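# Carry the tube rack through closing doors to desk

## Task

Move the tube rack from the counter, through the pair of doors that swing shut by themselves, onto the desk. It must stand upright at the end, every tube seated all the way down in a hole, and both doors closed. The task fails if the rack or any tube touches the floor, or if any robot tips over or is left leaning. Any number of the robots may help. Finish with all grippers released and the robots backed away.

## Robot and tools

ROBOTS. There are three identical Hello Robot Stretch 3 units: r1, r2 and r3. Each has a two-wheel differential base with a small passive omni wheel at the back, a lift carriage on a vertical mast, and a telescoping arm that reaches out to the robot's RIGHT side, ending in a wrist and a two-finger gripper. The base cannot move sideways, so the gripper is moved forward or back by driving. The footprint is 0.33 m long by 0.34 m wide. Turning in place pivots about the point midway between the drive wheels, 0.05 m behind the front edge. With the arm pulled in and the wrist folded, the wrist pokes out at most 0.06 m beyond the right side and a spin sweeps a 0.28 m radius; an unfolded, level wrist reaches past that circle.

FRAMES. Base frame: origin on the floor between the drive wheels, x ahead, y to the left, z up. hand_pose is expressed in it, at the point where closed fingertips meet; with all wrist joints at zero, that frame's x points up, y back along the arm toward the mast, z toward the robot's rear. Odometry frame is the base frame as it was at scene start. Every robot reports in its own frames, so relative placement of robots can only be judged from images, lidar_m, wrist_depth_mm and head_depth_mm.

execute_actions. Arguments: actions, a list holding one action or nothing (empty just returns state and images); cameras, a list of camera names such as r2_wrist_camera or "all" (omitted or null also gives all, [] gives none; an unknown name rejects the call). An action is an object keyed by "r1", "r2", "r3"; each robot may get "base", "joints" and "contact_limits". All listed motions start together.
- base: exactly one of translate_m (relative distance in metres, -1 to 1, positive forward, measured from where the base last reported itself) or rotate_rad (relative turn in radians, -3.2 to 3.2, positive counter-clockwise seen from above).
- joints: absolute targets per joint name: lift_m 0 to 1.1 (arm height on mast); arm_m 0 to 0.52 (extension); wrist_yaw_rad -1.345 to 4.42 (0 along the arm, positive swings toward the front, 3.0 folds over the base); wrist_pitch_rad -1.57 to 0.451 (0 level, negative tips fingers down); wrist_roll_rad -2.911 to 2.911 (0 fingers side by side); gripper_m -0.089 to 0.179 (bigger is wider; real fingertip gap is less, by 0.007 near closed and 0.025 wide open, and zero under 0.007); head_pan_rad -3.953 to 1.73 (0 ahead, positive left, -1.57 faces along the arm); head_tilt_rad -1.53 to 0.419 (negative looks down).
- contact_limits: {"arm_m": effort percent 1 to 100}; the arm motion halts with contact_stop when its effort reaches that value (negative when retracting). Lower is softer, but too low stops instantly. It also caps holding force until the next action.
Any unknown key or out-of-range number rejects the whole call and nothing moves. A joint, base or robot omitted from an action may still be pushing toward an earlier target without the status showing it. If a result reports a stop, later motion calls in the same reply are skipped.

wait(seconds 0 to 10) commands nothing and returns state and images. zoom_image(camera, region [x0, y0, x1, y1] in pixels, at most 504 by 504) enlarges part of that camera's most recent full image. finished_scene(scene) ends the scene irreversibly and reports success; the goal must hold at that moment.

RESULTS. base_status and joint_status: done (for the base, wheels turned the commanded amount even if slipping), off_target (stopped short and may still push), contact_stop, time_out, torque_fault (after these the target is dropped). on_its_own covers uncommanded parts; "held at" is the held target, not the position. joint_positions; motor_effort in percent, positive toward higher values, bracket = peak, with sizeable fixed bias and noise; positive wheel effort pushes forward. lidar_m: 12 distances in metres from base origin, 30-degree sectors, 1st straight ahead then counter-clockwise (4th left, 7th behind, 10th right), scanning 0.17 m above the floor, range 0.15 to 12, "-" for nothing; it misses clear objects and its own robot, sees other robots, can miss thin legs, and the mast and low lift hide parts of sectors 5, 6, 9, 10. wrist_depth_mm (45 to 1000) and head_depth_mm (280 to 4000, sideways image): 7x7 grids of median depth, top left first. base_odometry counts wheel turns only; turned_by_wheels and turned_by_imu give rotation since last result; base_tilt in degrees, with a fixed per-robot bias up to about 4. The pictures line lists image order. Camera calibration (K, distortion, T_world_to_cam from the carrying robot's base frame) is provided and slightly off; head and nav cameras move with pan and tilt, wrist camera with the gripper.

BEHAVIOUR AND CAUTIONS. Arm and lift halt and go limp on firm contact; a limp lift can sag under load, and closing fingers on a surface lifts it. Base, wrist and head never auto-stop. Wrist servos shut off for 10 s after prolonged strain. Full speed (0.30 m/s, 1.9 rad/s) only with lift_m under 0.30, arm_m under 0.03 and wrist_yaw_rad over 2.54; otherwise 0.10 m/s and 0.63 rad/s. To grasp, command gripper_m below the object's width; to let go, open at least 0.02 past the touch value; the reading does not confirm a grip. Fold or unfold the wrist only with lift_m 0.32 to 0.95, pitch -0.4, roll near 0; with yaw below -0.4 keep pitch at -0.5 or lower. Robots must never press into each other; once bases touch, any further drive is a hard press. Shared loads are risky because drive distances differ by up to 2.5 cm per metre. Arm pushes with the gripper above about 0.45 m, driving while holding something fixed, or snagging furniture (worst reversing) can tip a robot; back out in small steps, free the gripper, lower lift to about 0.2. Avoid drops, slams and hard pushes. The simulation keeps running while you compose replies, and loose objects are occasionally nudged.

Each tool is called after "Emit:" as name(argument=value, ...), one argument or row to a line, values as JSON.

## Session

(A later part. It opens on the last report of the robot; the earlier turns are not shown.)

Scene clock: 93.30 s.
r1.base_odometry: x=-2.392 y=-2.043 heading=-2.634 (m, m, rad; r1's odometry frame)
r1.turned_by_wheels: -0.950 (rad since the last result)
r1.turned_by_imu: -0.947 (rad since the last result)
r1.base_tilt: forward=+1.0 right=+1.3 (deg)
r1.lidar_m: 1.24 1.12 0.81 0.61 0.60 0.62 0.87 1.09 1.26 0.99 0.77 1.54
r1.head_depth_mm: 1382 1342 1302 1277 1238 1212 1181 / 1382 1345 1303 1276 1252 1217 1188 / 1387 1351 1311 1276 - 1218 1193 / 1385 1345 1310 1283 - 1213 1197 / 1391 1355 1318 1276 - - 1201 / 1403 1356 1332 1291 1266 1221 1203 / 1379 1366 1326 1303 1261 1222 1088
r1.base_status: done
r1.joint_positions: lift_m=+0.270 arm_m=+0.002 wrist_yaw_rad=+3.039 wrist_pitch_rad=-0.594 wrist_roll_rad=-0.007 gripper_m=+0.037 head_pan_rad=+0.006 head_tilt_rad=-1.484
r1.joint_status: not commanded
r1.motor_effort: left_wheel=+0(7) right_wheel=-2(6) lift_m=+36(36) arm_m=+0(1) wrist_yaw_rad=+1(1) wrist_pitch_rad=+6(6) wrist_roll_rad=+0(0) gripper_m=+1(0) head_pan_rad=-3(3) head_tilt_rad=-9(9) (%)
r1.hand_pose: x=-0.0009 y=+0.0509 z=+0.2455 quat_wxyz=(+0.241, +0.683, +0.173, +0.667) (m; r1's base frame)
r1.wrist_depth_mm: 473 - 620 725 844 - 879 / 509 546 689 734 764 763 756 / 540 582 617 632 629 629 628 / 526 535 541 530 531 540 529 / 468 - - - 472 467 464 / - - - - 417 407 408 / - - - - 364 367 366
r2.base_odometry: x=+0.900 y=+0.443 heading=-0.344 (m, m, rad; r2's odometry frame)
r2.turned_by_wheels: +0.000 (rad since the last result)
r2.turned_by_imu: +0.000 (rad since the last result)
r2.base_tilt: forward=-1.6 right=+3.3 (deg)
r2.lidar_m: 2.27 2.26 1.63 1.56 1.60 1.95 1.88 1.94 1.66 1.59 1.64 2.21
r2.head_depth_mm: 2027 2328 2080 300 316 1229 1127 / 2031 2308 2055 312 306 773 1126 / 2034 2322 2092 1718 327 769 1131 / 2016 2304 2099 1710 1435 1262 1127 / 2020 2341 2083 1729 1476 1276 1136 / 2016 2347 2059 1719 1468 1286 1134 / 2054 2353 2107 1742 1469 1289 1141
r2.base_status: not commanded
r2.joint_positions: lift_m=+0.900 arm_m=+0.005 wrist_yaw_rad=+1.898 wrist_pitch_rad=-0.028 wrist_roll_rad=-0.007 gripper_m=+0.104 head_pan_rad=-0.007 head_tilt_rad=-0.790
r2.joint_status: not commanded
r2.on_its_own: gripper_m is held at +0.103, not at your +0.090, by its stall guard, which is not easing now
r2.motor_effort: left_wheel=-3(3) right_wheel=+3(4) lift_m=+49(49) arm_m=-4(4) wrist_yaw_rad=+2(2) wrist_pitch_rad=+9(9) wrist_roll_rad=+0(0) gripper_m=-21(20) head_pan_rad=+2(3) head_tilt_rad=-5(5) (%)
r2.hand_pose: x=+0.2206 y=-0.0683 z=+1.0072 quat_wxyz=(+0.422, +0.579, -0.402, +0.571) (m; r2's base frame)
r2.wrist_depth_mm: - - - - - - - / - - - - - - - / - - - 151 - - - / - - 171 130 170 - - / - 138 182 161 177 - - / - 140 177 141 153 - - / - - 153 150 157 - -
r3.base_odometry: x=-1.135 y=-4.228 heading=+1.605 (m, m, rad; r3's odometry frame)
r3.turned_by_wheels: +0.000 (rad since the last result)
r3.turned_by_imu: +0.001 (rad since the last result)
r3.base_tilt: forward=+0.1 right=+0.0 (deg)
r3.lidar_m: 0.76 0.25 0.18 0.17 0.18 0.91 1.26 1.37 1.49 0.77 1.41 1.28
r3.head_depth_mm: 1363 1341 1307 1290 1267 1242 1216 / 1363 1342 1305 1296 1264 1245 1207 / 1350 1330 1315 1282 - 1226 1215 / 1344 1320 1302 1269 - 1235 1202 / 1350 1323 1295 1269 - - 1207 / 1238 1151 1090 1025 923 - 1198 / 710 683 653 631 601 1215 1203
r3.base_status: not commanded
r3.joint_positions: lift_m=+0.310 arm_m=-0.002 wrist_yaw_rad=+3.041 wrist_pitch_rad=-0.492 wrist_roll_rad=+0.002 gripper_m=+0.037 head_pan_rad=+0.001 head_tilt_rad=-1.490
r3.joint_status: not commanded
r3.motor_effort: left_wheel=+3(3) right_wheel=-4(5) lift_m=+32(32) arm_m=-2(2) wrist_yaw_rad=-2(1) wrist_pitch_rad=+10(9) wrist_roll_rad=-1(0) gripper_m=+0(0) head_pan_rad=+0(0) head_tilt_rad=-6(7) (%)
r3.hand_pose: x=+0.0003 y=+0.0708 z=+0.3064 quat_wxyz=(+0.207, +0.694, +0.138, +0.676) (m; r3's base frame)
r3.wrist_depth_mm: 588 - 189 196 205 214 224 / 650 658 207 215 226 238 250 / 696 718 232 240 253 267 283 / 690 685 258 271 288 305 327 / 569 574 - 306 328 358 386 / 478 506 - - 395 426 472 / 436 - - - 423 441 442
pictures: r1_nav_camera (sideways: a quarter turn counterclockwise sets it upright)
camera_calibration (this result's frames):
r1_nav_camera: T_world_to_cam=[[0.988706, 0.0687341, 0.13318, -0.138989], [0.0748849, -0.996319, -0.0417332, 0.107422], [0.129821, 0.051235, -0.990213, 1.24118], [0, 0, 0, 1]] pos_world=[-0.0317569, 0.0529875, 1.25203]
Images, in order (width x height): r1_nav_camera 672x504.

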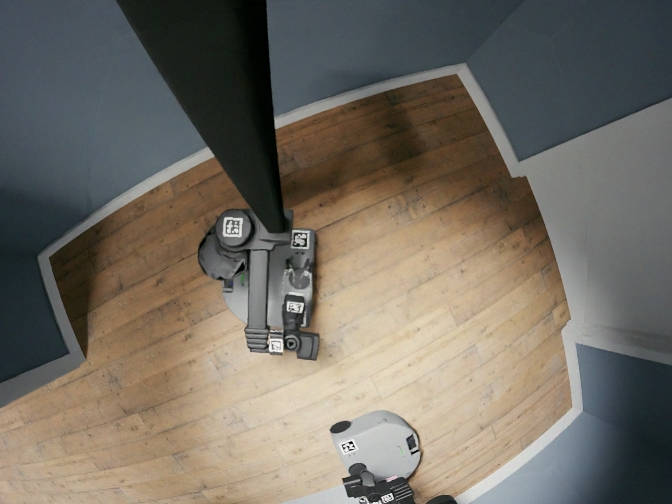

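Emit:
execute_actions(
  actions=[
    {"r1":{"base":{"rotate_rad":0.14}},"r2":{"base":{"rotate_rad":1.2}}},
  ],
  cameras=[],
)

Emit:
execute_actions(
  actions=[
    {"r1":{"base":{"translate_m":0.9}}},
  ],
  cameras=[],
)

Emit:
execute_actions(
  actions=[
    {"r1":{"base":{"rotate_rad":0.23},"joints":{"lift_m":0.31}}},
  ],
  cameras=["r1_nav_camera","r2_nav_camera"],
)

Scene clock: 96.93 s.
r1.base_odometry: x=-2.392 y=-2.043 heading=-2.494 (m, m, rad; r1's odometry frame)
r1.turned_by_wheels: +0.140 (rad since the last result)
r1.turned_by_imu: +0.139 (rad since the last result)
r1.base_tilt: forward=+0.9 right=+1.3 (deg)
r1.lidar_m: 1.21 1.12 0.72 0.59 0.59 0.65 1.04 1.09 1.14 0.77 0.92 1.43
r1.head_depth_mm: 1375 1353 1309 1276 1248 1220 1183 / 1385 1350 1320 1283 1245 1215 1190 / 1387 1348 1307 1280 - 1214 1194 / 1396 1352 1318 1285 - 1205 1196 / 1394 1355 1318 1290 - - 1200 / 1386 1366 1327 1286 1268 1227 1204 / 1335 1368 1324 1292 1258 1220 1162
r1.base_status: done
r1.joint_positions: lift_m=+0.270 arm_m=+0.002 wrist_yaw_rad=+3.039 wrist_pitch_rad=-0.594 wrist_roll_rad=-0.007 gripper_m=+0.037 head_pan_rad=+0.006 head_tilt_rad=-1.484
r1.joint_status: not commanded
r1.motor_effort: left_wheel=-3(8) right_wheel=+1(6) lift_m=+36(36) arm_m=-1(1) wrist_yaw_rad=+1(2) wrist_pitch_rad=+6(6) wrist_roll_rad=+1(1) gripper_m=+0(0) head_pan_rad=-3(3) head_tilt_rad=-10(9) (%)
r1.hand_pose: x=-0.0009 y=+0.0509 z=+0.2455 quat_wxyz=(+0.241, +0.683, +0.173, +0.667) (m; r1's base frame)
r1.wrist_depth_mm: 488 - 603 677 747 875 916 / 524 557 652 717 762 771 772 / 564 589 619 618 622 631 629 / 529 523 537 534 526 532 540 / 469 - - - 476 466 465 / - - - - 419 408 411 / - - - - 366 367 366
r2.base_odometry: x=+0.900 y=+0.443 heading=+0.856 (m, m, rad; r2's odometry frame)
r2.turned_by_wheels: +1.200 (rad since the last result)
r2.turned_by_imu: +1.213 (rad since the last result)
r2.base_tilt: forward=-1.6 right=+3.2 (deg)
r2.lidar_m: 1.58 1.56 1.69 1.89 1.88 2.01 1.61 1.59 1.73 2.30 2.27 1.97
r2.head_depth_mm: 1642 1905 2054 300 317 1219 1134 / 1574 1856 2028 312 307 770 1136 / 1507 1755 1976 1710 327 771 1128 / 1463 1680 1941 1716 1441 1262 1132 / 1413 1610 1872 1716 1471 1280 1134 / 1360 1561 1810 1734 1474 1284 1129 / 1318 1485 1725 1736 1456 1276 1139
r2.base_status: done
r2.joint_positions: lift_m=+0.900 arm_m=+0.005 wrist_yaw_rad=+1.898 wrist_pitch_rad=-0.028 wrist_roll_rad=-0.007 gripper_m=+0.104 head_pan_rad=-0.007 head_tilt_rad=-0.790
r2.joint_status: not commanded
r2.on_its_own: gripper_m is held at +0.103, not at your +0.090, by its stall guard, which is not easing now
r2.motor_effort: left_wheel=-3(7) right_wheel=+4(6) lift_m=+49(50) arm_m=-4(4) wrist_yaw_rad=+2(2) wrist_pitch_rad=+9(9) wrist_roll_rad=+0(0) gripper_m=-21(20) head_pan_rad=+3(3) head_tilt_rad=-5(5) (%)
r2.hand_pose: x=+0.2206 y=-0.0683 z=+1.0072 quat_wxyz=(+0.422, +0.579, -0.402, +0.571) (m; r2's base frame)
r2.wrist_depth_mm: - - - - - - - / - - - - - - - / - - - 152 - - - / - - 171 130 170 - - / - 138 182 161 176 - - / - 140 177 141 153 - - / - - 153 150 156 - -
r3.base_odometry: x=-1.135 y=-4.228 heading=+1.605 (m, m, rad; r3's odometry frame)
r3.turned_by_wheels: +0.000 (rad since the last result)
r3.turned_by_imu: +0.001 (rad since the last result)
r3.base_tilt: forward=+0.1 right=+0.0 (deg)
r3.lidar_m: 0.76 0.25 0.18 0.17 0.18 0.91 1.25 1.37 1.49 0.77 1.41 1.28
r3.head_depth_mm: 1352 1346 1313 1295 1266 1240 1215 / 1371 1328 1305 1282 1261 1238 1215 / 1354 1337 1311 1285 - 1235 1213 / 1349 1334 1301 1280 - 1223 1212 / 1343 1327 1297 1275 - - 1208 / 1243 1163 1088 1017 924 - 1198 / 711 680 653 631 604 1213 1202
r3.base_status: not commanded
r3.joint_positions: lift_m=+0.310 arm_m=-0.002 wrist_yaw_rad=+3.041 wrist_pitch_rad=-0.492 wrist_roll_rad=+0.002 gripper_m=+0.037 head_pan_rad=+0.001 head_tilt_rad=-1.490
r3.joint_status: not commanded
r3.motor_effort: left_wheel=+3(3) right_wheel=-5(4) lift_m=+33(32) arm_m=-3(2) wrist_yaw_rad=-2(2) wrist_pitch_rad=+10(9) wrist_roll_rad=-1(1) gripper_m=+0(1) head_pan_rad=+1(0) head_tilt_rad=-7(6) (%)
r3.hand_pose: x=+0.0003 y=+0.0708 z=+0.3064 quat_wxyz=(+0.207, +0.694, +0.138, +0.676) (m; r3's base frame)
r3.wrist_depth_mm: 587 - 189 197 205 214 224 / 636 663 206 216 227 240 250 / 692 720 230 240 253 267 282 / 690 685 260 271 290 304 326 / 564 571 - 306 325 356 386 / 483 504 - - 395 433 473 / 438 - - - 426 438 437
pictures: none
No camera images: the call's "cameras" was empty. Leave "cameras" out to get every camera's image.

Scene clock: 101.63 s.
r1.base_odometry: x=-3.110 y=-2.585 heading=-2.494 (m, m, rad; r1's odometry frame)
r1.turned_by_wheels: +0.000 (rad since the last result)
r1.turned_by_imu: -0.005 (rad since the last result)
r1.base_tilt: forward=+1.0 right=+1.4 (deg)
r1.lidar_m: 0.37 0.37 0.40 0.50 0.90 1.00 1.57 1.09 1.06 1.20 0.65 0.45
r1.head_depth_mm: 576 868 1297 1273 1243 1218 1183 / 541 791 1300 1282 1241 1211 1192 / 511 729 1251 1281 - 1219 1187 / 484 673 1102 1278 - 1219 1192 / 458 627 979 1292 - - 1201 / 436 584 883 1288 1257 1229 1203 / 415 548 802 1152 1260 1222 1200
r1.base_status: done
r1.joint_positions: lift_m=+0.270 arm_m=+0.002 wrist_yaw_rad=+3.039 wrist_pitch_rad=-0.594 wrist_roll_rad=-0.007 gripper_m=+0.037 head_pan_rad=+0.006 head_tilt_rad=-1.484
r1.joint_status: not commanded
r1.motor_effort: left_wheel=-3(4) right_wheel=+1(7) lift_m=+36(36) arm_m=-1(1) wrist_yaw_rad=+1(1) wrist_pitch_rad=+6(6) wrist_roll_rad=+0(1) gripper_m=+1(1) head_pan_rad=-3(2) head_tilt_rad=-10(9) (%)
r1.hand_pose: x=-0.0009 y=+0.0509 z=+0.2455 quat_wxyz=(+0.241, +0.683, +0.173, +0.667) (m; r1's base frame)
r1.wrist_depth_mm: 715 - 874 636 435 409 326 / 725 735 760 687 482 426 339 / 631 622 622 621 534 452 356 / 529 530 538 534 532 477 372 / 476 - - - 474 456 391 / - - - - 418 405 396 / - - - - 366 366 365
r2.base_odometry: x=+0.900 y=+0.443 heading=+0.856 (m, m, rad; r2's odometry frame)
r2.turned_by_wheels: +0.000 (rad since the last result)
r2.turned_by_imu: +0.000 (rad since the last result)
r2.base_tilt: forward=-1.6 right=+3.3 (deg)
r2.lidar_m: 1.58 1.56 1.70 1.89 1.88 2.01 1.61 1.59 1.74 2.30 2.28 1.97
r2.head_depth_mm: 1633 1918 2062 299 317 1242 1129 / 1571 1827 2017 312 306 772 1128 / 1518 1749 1992 1724 327 770 1134 / 1457 1668 1928 1719 1424 1254 1132 / 1409 1610 1885 1719 1475 1275 1138 / 1366 1540 1830 1739 1469 1290 1138 / 1322 1486 1729 1753 1473 1288 1148
r2.base_status: not commanded
r2.joint_positions: lift_m=+0.900 arm_m=+0.005 wrist_yaw_rad=+1.898 wrist_pitch_rad=-0.028 wrist_roll_rad=-0.007 gripper_m=+0.104 head_pan_rad=-0.007 head_tilt_rad=-0.790
r2.joint_status: not commanded
r2.on_its_own: gripper_m is held at +0.103, not at your +0.090, by its stall guard, which is not easing now
r2.motor_effort: left_wheel=-3(2) right_wheel=+3(3) lift_m=+50(49) arm_m=-4(4) wrist_yaw_rad=+3(2) wrist_pitch_rad=+9(9) wrist_roll_rad=+0(0) gripper_m=-19(19) head_pan_rad=+3(3) head_tilt_rad=-5(5) (%)
r2.hand_pose: x=+0.2206 y=-0.0683 z=+1.0072 quat_wxyz=(+0.422, +0.579, -0.402, +0.571) (m; r2's base frame)
r2.wrist_depth_mm: - - - - - - - / - - - - - - - / - - - 151 - - - / - - 171 130 170 - - / - 138 182 161 177 - - / - 140 177 141 153 - - / - - 153 150 156 - -
r3.base_odometry: x=-1.135 y=-4.228 heading=+1.605 (m, m, rad; r3's odometry frame)
r3.turned_by_wheels: +0.000 (rad since the last result)
r3.turned_by_imu: +0.001 (rad since the last result)
r3.base_tilt: forward=+0.1 right=+0.1 (deg)
r3.lidar_m: 0.76 0.25 0.18 0.17 0.18 0.91 1.25 1.06 1.49 1.39 1.41 1.28
r3.head_depth_mm: 1374 1341 1311 1290 1260 1244 1217 / 1366 1340 1314 1283 1260 1238 1219 / 1370 1332 1300 1281 - 1233 1219 / 1346 1310 1303 1272 - 1230 1213 / 1343 1311 1305 1272 - - 1204 / 1242 1160 1090 1018 927 - 1199 / 709 682 655 630 602 1212 1190
r3.base_status: not commanded
r3.joint_positions: lift_m=+0.310 arm_m=-0.002 wrist_yaw_rad=+3.041 wrist_pitch_rad=-0.492 wrist_roll_rad=+0.002 gripper_m=+0.037 head_pan_rad=+0.001 head_tilt_rad=-1.490
r3.joint_status: not commanded
r3.motor_effort: left_wheel=+4(3) right_wheel=-4(5) lift_m=+32(32) arm_m=-1(2) wrist_yaw_rad=-1(2) wrist_pitch_rad=+9(9) wrist_roll_rad=+0(1) gripper_m=+0(0) head_pan_rad=-1(1) head_tilt_rad=-6(7) (%)
r3.hand_pose: x=+0.0003 y=+0.0708 z=+0.3064 quat_wxyz=(+0.207, +0.694, +0.138, +0.676) (m; r3's base frame)
r3.wrist_depth_mm: 583 - 189 196 204 214 224 / 638 658 207 216 226 238 251 / 682 706 231 240 254 265 284 / 691 678 260 270 288 305 327 / 570 570 - 306 329 357 386 / 484 504 - - 395 423 468 / 430 - - - 419 435 441
pictures: none
No camera images: the call's "cameras" was empty. Leave "cameras" out to get every camera's image.

Scene clock: 102.80 s.
r1.base_odometry: x=-3.110 y=-2.585 heading=-2.264 (m, m, rad; r1's odometry frame)
r1.turned_by_wheels: +0.230 (rad since the last result)
r1.turned_by_imu: +0.229 (rad since the last result)
r1.base_tilt: forward=+1.1 right=+1.3 (deg)
r1.lidar_m: 0.37 0.37 0.40 0.77 0.91 1.15 1.96 1.06 1.29 1.19 0.60 0.40
r1.head_depth_mm: 482 684 1186 1274 1240 1216 1189 / 474 670 1136 1279 1248 1218 1183 / 465 657 1090 1281 - 1213 1191 / 459 638 1052 1287 - 1216 1194 / 450 625 1008 1292 - - 1197 / 443 610 977 1286 1263 1213 1201 / 435 597 833 1283 1262 1220 1205
r1.base_status: done
r1.joint_positions: lift_m=+0.310 arm_m=+0.002 wrist_yaw_rad=+3.039 wrist_pitch_rad=-0.594 wrist_roll_rad=-0.007 gripper_m=+0.037 head_pan_rad=+0.006 head_tilt_rad=-1.484
r1.joint_status: all done
r1.motor_effort: left_wheel=-3(10) right_wheel=+1(7) lift_m=+44(48) arm_m=+0(1) wrist_yaw_rad=+1(1) wrist_pitch_rad=+6(6) wrist_roll_rad=+1(0) gripper_m=+0(0) head_pan_rad=-3(3) head_tilt_rad=-10(10) (%)
r1.hand_pose: x=-0.0009 y=+0.0508 z=+0.2851 quat_wxyz=(+0.241, +0.683, +0.173, +0.667) (m; r1's base frame)
r1.wrist_depth_mm: 767 - 860 883 575 389 363 / 814 823 850 845 612 430 374 / 681 681 690 691 613 470 382 / 584 581 589 584 562 520 393 / 502 522 - - 527 496 406 / 459 - - - 456 452 419 / - - - - 402 407 394
r2.base_odometry: x=+0.900 y=+0.443 heading=+0.856 (m, m, rad; r2's odometry frame)
r2.turned_by_wheels: +0.000 (rad since the last result)
r2.turned_by_imu: +0.000 (rad since the last result)
r2.base_tilt: forward=-1.6 right=+3.2 (deg)
r2.lidar_m: 1.57 1.56 1.69 1.89 1.88 2.01 1.61 1.59 1.73 2.30 2.27 1.97
r2.head_depth_mm: 1631 1910 2084 299 317 1222 1128 / 1577 1828 2014 313 306 772 1125 / 1505 1758 1978 1710 327 773 1127 / 1468 1678 1920 1721 1435 1253 1129 / 1418 1615 1893 1725 1466 1283 1131 / 1353 1549 1796 1731 1473 1280 1142 / 1312 1488 1727 1727 1480 1281 1139
r2.base_status: not commanded
r2.joint_positions: lift_m=+0.900 arm_m=+0.005 wrist_yaw_rad=+1.898 wrist_pitch_rad=-0.028 wrist_roll_rad=-0.007 gripper_m=+0.104 head_pan_rad=-0.007 head_tilt_rad=-0.790
r2.joint_status: not commanded
r2.on_its_own: gripper_m is held at +0.103, not at your +0.090, by its stall guard, which is not easing now
r2.motor_effort: left_wheel=-3(3) right_wheel=+4(3) lift_m=+49(49) arm_m=-4(4) wrist_yaw_rad=+2(2) wrist_pitch_rad=+9(9) wrist_roll_rad=+0(0) gripper_m=-21(21) head_pan_rad=+3(3) head_tilt_rad=-5(5) (%)
r2.hand_pose: x=+0.2206 y=-0.0683 z=+1.0072 quat_wxyz=(+0.422, +0.579, -0.402, +0.571) (m; r2's base frame)
r2.wrist_depth_mm: - - - - - - - / - - - - - - - / - - - 151 - - - / - - 171 130 170 - - / - 138 182 161 177 - - / - 141 178 141 153 - - / - - 153 150 156 - -
r3.base_odometry: x=-1.135 y=-4.228 heading=+1.605 (m, m, rad; r3's odometry frame)
r3.turned_by_wheels: +0.000 (rad since the last result)
r3.turned_by_imu: +0.000 (rad since the last result)
r3.base_tilt: forward=+0.1 right=+0.1 (deg)
r3.lidar_m: 0.76 0.25 0.18 0.17 0.18 0.91 1.26 1.06 1.48 1.39 1.41 1.28
r3.head_depth_mm: 1356 1341 1314 1293 1266 1250 1223 / 1354 1333 1308 1297 1258 1238 1219 / 1346 1325 1298 1284 - 1238 1203 / 1348 1327 1299 1276 - 1227 1208 / 1345 1324 1302 1268 - - 1205 / 1244 1158 1086 1024 924 - 1200 / 710 681 657 630 603 1209 1193
r3.base_status: not commanded
r3.joint_positions: lift_m=+0.310 arm_m=-0.002 wrist_yaw_rad=+3.041 wrist_pitch_rad=-0.492 wrist_roll_rad=+0.002 gripper_m=+0.037 head_pan_rad=+0.001 head_tilt_rad=-1.490
r3.joint_status: not commanded
r3.motor_effort: left_wheel=+3(3) right_wheel=-5(5) lift_m=+33(32) arm_m=-2(2) wrist_yaw_rad=-1(1) wrist_pitch_rad=+9(9) wrist_roll_rad=-1(1) gripper_m=+0(0) head_pan_rad=+0(0) head_tilt_rad=-6(7) (%)
r3.hand_pose: x=+0.0003 y=+0.0708 z=+0.3064 quat_wxyz=(+0.207, +0.694, +0.138, +0.676) (m; r3's base frame)
r3.wrist_depth_mm: 586 - 189 197 204 214 224 / 628 650 206 216 226 237 252 / 694 707 230 241 254 268 284 / 685 676 262 271 287 305 330 / 568 567 - 306 331 355 388 / 487 502 - - 394 427 470 / 431 - - - 420 438 442
pictures: r1_nav_camera (sideways: a quarter turn counterclockwise sets it upright), r2_nav_camera (sideways: a quarter turn counterclockwise sets it upright)
camera_calibration (this result's frames):
r1_nav_camera: T_world_to_cam=[[0.988725, 0.0685481, 0.133134, -0.138929], [0.0746954, -0.996333, -0.0417364, 0.107427], [0.129785, 0.0512103, -0.990219, 1.24119], [0, 0, 0, 1]] pos_world=[-0.0317492, 0.0529947, 1.25203]
r2_nav_camera: T_world_to_cam=[[0.691855, -0.033605, 0.721254, -0.902598], [-0.0427188, -0.999072, -0.00557171, 0.0610092], [0.720771, -0.0269563, -0.692649, 0.854783], [0, 0, 0, 1]] pos_world=[0.0109706, 0.0536625, 1.24341]
Images, in order (width x height): r1_nav_camera 672x504, r2_nav_camera 672x504.

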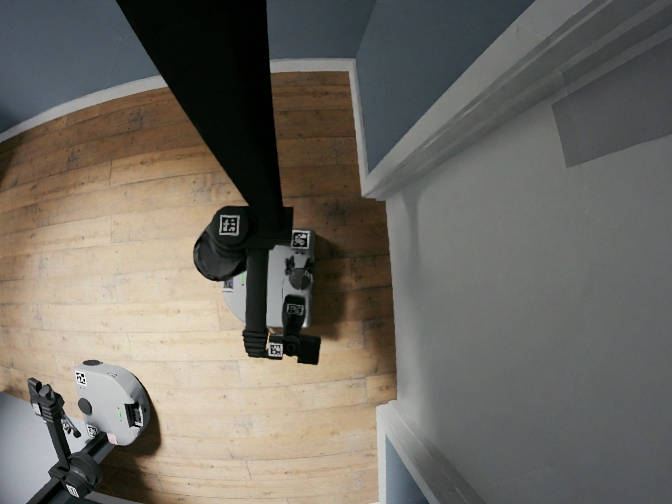

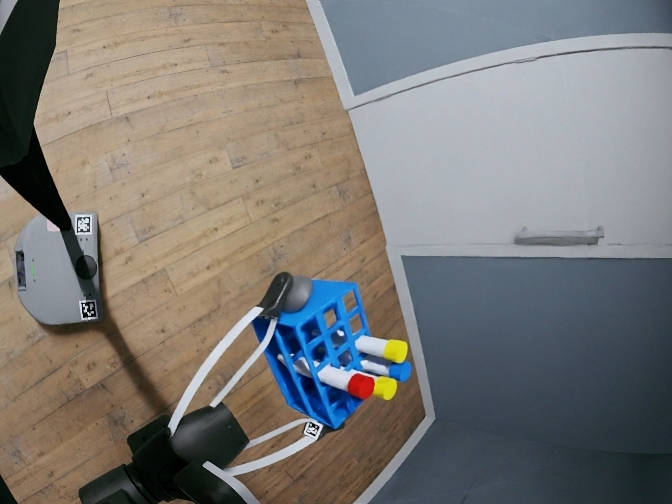

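Emit:
execute_actions(
  actions=[
    {"r1":{"base":{"translate_m":0.3}}},
  ],
  cameras=[],
)

Emit:
execute_actions(
  actions=[
    {"r1":{"base":{"translate_m":1.0}}},
  ],
  cameras=["r1_nav_camera","r2_nav_camera"],
)

Scene clock: 108.83 s.
r1.base_odometry: x=-3.302 y=-2.816 heading=-2.264 (m, m, rad; r1's odometry frame)
r1.turned_by_wheels: +0.000 (rad since the last result)
r1.turned_by_imu: -0.002 (rad since the last result)
r1.base_tilt: forward=+0.9 right=+1.3 (deg)
r1.lidar_m: - - 0.15 0.19 0.95 1.19 2.26 1.32 1.24 0.53 0.15 -
r1.head_depth_mm: - - - 631 1242 1218 1182 / - - - 640 1249 1219 1189 / - - - 537 - 1216 1188 / - - - 481 - 1213 1190 / - - - 482 - - 1196 / - - - 463 1260 1219 1199 / - - - 427 1004 1224 1200
r1.base_status: done
r1.joint_positions: lift_m=+0.310 arm_m=+0.002 wrist_yaw_rad=+3.039 wrist_pitch_rad=-0.594 wrist_roll_rad=-0.007 gripper_m=+0.037 head_pan_rad=+0.006 head_tilt_rad=-1.484
r1.joint_status: not commanded
r1.motor_effort: left_wheel=+6(7) right_wheel=+1(5) lift_m=+45(44) arm_m=-1(1) wrist_yaw_rad=+2(1) wrist_pitch_rad=+6(6) wrist_roll_rad=+1(1) gripper_m=+0(0) head_pan_rad=-3(4) head_tilt_rad=-10(10) (%)
r1.hand_pose: x=-0.0009 y=+0.0508 z=+0.2851 quat_wxyz=(+0.241, +0.683, +0.173, +0.667) (m; r1's base frame)
r1.wrist_depth_mm: 794 - 350 326 167 111 84 / 816 826 394 364 175 115 86 / 693 682 452 410 185 119 88 / 576 589 518 467 196 123 90 / 507 521 - - 194 128 93 / 459 - - - 181 133 95 / - - - - 245 135 98
r2.base_odometry: x=+0.900 y=+0.443 heading=+0.856 (m, m, rad; r2's odometry frame)
r2.turned_by_wheels: +0.000 (rad since the last result)
r2.turned_by_imu: +0.000 (rad since the last result)
r2.base_tilt: forward=-1.6 right=+3.2 (deg)
r2.lidar_m: 1.58 1.56 1.69 1.89 1.88 2.01 1.61 1.59 1.73 2.29 2.27 1.97
r2.head_depth_mm: 1649 1927 2056 300 316 1224 1126 / 1579 1815 2016 312 306 770 1123 / 1496 1762 1972 1720 327 771 1128 / 1475 1671 1923 1710 1436 1253 1133 / 1416 1619 1903 1733 1470 1280 1127 / 1368 1553 1807 1725 1474 1269 1143 / 1318 1498 1713 1751 1474 1285 1133
r2.base_status: not commanded
r2.joint_positions: lift_m=+0.900 arm_m=+0.005 wrist_yaw_rad=+1.898 wrist_pitch_rad=-0.028 wrist_roll_rad=-0.007 gripper_m=+0.104 head_pan_rad=-0.007 head_tilt_rad=-0.790
r2.joint_status: not commanded
r2.on_its_own: gripper_m is held at +0.103, not at your +0.090, by its stall guard, which is not easing now
r2.motor_effort: left_wheel=-3(2) right_wheel=+4(3) lift_m=+49(49) arm_m=-4(4) wrist_yaw_rad=+2(2) wrist_pitch_rad=+9(9) wrist_roll_rad=+0(0) gripper_m=-21(20) head_pan_rad=+2(3) head_tilt_rad=-5(5) (%)
r2.hand_pose: x=+0.2206 y=-0.0683 z=+1.0072 quat_wxyz=(+0.422, +0.579, -0.402, +0.571) (m; r2's base frame)
r2.wrist_depth_mm: - - - - - - - / - - - - - - - / - - - 151 - - - / - - 171 131 170 - - / - 138 182 161 177 - - / - 140 177 141 153 - - / - - 153 150 156 - -
r3.base_odometry: x=-1.135 y=-4.228 heading=+1.605 (m, m, rad; r3's odometry frame)
r3.turned_by_wheels: +0.000 (rad since the last result)
r3.turned_by_imu: +0.002 (rad since the last result)
r3.base_tilt: forward=+0.1 right=+0.0 (deg)
r3.lidar_m: 0.76 0.25 0.18 0.17 0.18 0.91 1.26 1.32 1.48 1.39 1.41 1.28
r3.head_depth_mm: 1377 1330 1306 1285 1261 1245 1219 / 1357 1337 1304 1286 1260 1238 1218 / 1353 1331 1301 1295 - 1227 1209 / 1358 1328 1294 1287 - 1230 1209 / 1342 1319 1299 1279 - - 1208 / 1237 1156 1087 1020 924 - 1201 / 708 680 656 632 603 1218 1202
r3.base_status: not commanded
r3.joint_positions: lift_m=+0.310 arm_m=-0.002 wrist_yaw_rad=+3.041 wrist_pitch_rad=-0.492 wrist_roll_rad=+0.002 gripper_m=+0.037 head_pan_rad=+0.001 head_tilt_rad=-1.490
r3.joint_status: not commanded
r3.motor_effort: left_wheel=+3(3) right_wheel=-4(5) lift_m=+32(32) arm_m=-2(2) wrist_yaw_rad=-1(1) wrist_pitch_rad=+10(10) wrist_roll_rad=+0(0) gripper_m=+0(0) head_pan_rad=+0(0) head_tilt_rad=-7(7) (%)
r3.hand_pose: x=+0.0003 y=+0.0708 z=+0.3064 quat_wxyz=(+0.207, +0.694, +0.138, +0.676) (m; r3's base frame)
r3.wrist_depth_mm: 592 - 189 197 205 214 226 / 640 656 207 216 224 238 251 / 694 729 231 239 254 267 283 / 686 684 259 271 288 305 328 / 569 579 - 306 329 356 383 / 489 506 - - 391 426 466 / 430 - - - 422 437 440
pictures: none
No camera images: the call's "cameras" was empty. Leave "cameras" out to get every camera's image.

Scene clock: 119.97 s.
r1.base_odometry: x=-3.939 y=-3.586 heading=-2.263 (m, m, rad; r1's odometry frame)
r1.turned_by_wheels: +0.001 (rad since the last result)
r1.turned_by_imu: +0.036 (rad since the last result)
r1.base_tilt: forward=+1.0 right=+1.4 (deg)
r1.lidar_m: - - 0.15 0.20 1.10 1.42 2.33 1.32 1.07 0.21 0.15 -
r1.head_depth_mm: - - - 617 1232 1221 1197 / - - - 402 1247 1222 1188 / - - - 644 - 1216 1194 / - - - 658 - 1216 1195 / - - - 675 - - 1202 / - - - 696 1267 1215 1203 / - - - 720 1258 1225 1203
r1.base_status: translate_m off_target (by the wheels' count: +0.9997 of +1.0000)
r1.joint_positions: lift_m=+0.310 arm_m=+0.002 wrist_yaw_rad=+3.043 wrist_pitch_rad=-0.596 wrist_roll_rad=-0.004 gripper_m=+0.037 head_pan_rad=+0.001 head_tilt_rad=-1.488
r1.joint_status: not commanded
r1.on_its_own: left_wheel is at rest, and its effort (+40) is outside its rest range (-18 to +18); right_wheel is at rest, and its effort (+19) is outside its rest range (-18 to +18)
r1.motor_effort: left_wheel=+40(85) right_wheel=+19(46) lift_m=+40(46) arm_m=-2(3) wrist_yaw_rad=-4(13) wrist_pitch_rad=+7(8) wrist_roll_rad=-1(2) gripper_m=+1(0) head_pan_rad=+0(3) head_tilt_rad=-7(10) (%)
r1.hand_pose: x=-0.0016 y=+0.0505 z=+0.2849 quat_wxyz=(+0.241, +0.684, +0.175, +0.666) (m; r1's base frame)
r1.wrist_depth_mm: 925 - 481 452 156 94 68 / 831 836 531 502 161 96 69 / 673 687 598 570 167 99 70 / 583 584 582 550 174 101 71 / 508 522 - - 165 103 72 / 457 - - - 148 106 73 / - - - - 201 105 75
r2.base_odometry: x=+0.900 y=+0.443 heading=+0.856 (m, m, rad; r2's odometry frame)
r2.turned_by_wheels: +0.000 (rad since the last result)
r2.turned_by_imu: -0.001 (rad since the last result)
r2.base_tilt: forward=-1.6 right=+3.3 (deg)
r2.lidar_m: 1.54 1.54 1.69 1.88 1.88 2.02 1.61 1.60 1.73 2.30 2.27 1.97
r2.head_depth_mm: 1643 1902 2067 299 316 1228 1132 / 1569 1830 2034 312 306 774 1126 / 1504 1746 1955 1706 327 774 1128 / 1406 1609 1899 1716 1435 1255 1136 / 1369 1561 1831 1736 1474 1281 1138 / 1333 1516 1766 1737 1471 1284 1132 / 1289 1473 1706 1736 1467 1284 1142
r2.base_status: not commanded
r2.joint_positions: lift_m=+0.900 arm_m=+0.005 wrist_yaw_rad=+1.898 wrist_pitch_rad=-0.028 wrist_roll_rad=-0.007 gripper_m=+0.104 head_pan_rad=-0.007 head_tilt_rad=-0.790
r2.joint_status: not commanded
r2.on_its_own: gripper_m is held at +0.103, not at your +0.090, by its stall guard, which is not easing now
r2.motor_effort: left_wheel=-3(3) right_wheel=+2(3) lift_m=+49(49) arm_m=-4(4) wrist_yaw_rad=+2(2) wrist_pitch_rad=+9(9) wrist_roll_rad=+0(0) gripper_m=-20(19) head_pan_rad=+3(3) head_tilt_rad=-5(5) (%)
r2.hand_pose: x=+0.2206 y=-0.0683 z=+1.0072 quat_wxyz=(+0.422, +0.579, -0.402, +0.571) (m; r2's base frame)
r2.wrist_depth_mm: - - - - - - - / - - - - - - - / - - - 151 - - - / - - 171 130 169 - - / - 138 183 161 176 - - / - 140 177 140 153 - - / - - 153 150 156 - -
r3.base_odometry: x=-1.135 y=-4.228 heading=+1.605 (m, m, rad; r3's odometry frame)
r3.turned_by_wheels: +0.000 (rad since the last result)
r3.turned_by_imu: +0.003 (rad since the last result)
r3.base_tilt: forward=+0.1 right=+0.1 (deg)
r3.lidar_m: 0.76 0.25 0.18 0.17 0.18 0.91 1.26 1.32 1.49 1.39 1.41 1.28
r3.head_depth_mm: 1368 1346 1323 1290 1271 1243 1222 / 1357 1333 1313 1291 1263 1245 1220 / 1355 1335 1304 1281 - 1231 1208 / 1357 1326 1304 1269 - 1223 1214 / 1346 1323 1289 1269 - - 1201 / 1245 1157 1082 1022 928 - 1204 / 708 680 652 630 605 1207 1197
r3.base_status: not commanded
r3.joint_positions: lift_m=+0.310 arm_m=-0.002 wrist_yaw_rad=+3.041 wrist_pitch_rad=-0.492 wrist_roll_rad=+0.002 gripper_m=+0.037 head_pan_rad=+0.001 head_tilt_rad=-1.490
r3.joint_status: not commanded
r3.motor_effort: left_wheel=+3(4) right_wheel=-4(4) lift_m=+31(32) arm_m=-2(2) wrist_yaw_rad=-1(1) wrist_pitch_rad=+9(9) wrist_roll_rad=+0(1) gripper_m=+1(0) head_pan_rad=+0(1) head_tilt_rad=-6(7) (%)
r3.hand_pose: x=+0.0003 y=+0.0708 z=+0.3064 quat_wxyz=(+0.207, +0.694, +0.138, +0.676) (m; r3's base frame)
r3.wrist_depth_mm: 592 - 189 196 205 214 225 / 640 659 206 215 227 237 251 / 694 722 231 240 252 267 282 / 692 694 262 269 287 305 327 / 575 569 - 308 328 356 383 / 488 499 - - 389 423 471 / 441 - - - 423 441 438
pictures: r1_nav_camera (sideways: a quarter turn counterclockwise sets it upright), r2_nav_camera (sideways: a quarter turn counterclockwise sets it upright)
camera_calibration (this result's frames):
r1_nav_camera: T_world_to_cam=[[0.989695, 0.0632803, 0.128452, -0.132838], [0.0691882, -0.996717, -0.0420602, 0.107882], [0.125368, 0.0505141, -0.990823, 1.242], [0, 0, 0, 1]] pos_world=[-0.0317019, 0.0531953, 1.2522]
r2_nav_camera: T_world_to_cam=[[0.691856, -0.0336051, 0.721253, -0.902598], [-0.0427189, -0.999072, -0.0055717, 0.0610092], [0.720771, -0.0269563, -0.692649, 0.854783], [0, 0, 0, 1]] pos_world=[0.0109706, 0.0536625, 1.24341]
Images, in order (width x height): r1_nav_camera 672x504, r2_nav_camera 672x504.

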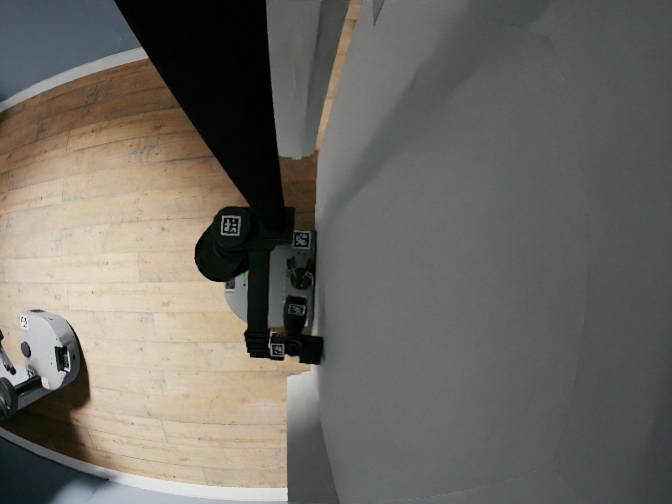

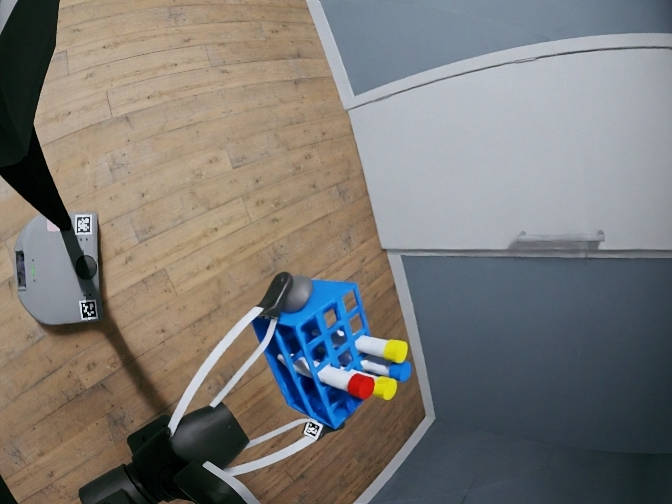

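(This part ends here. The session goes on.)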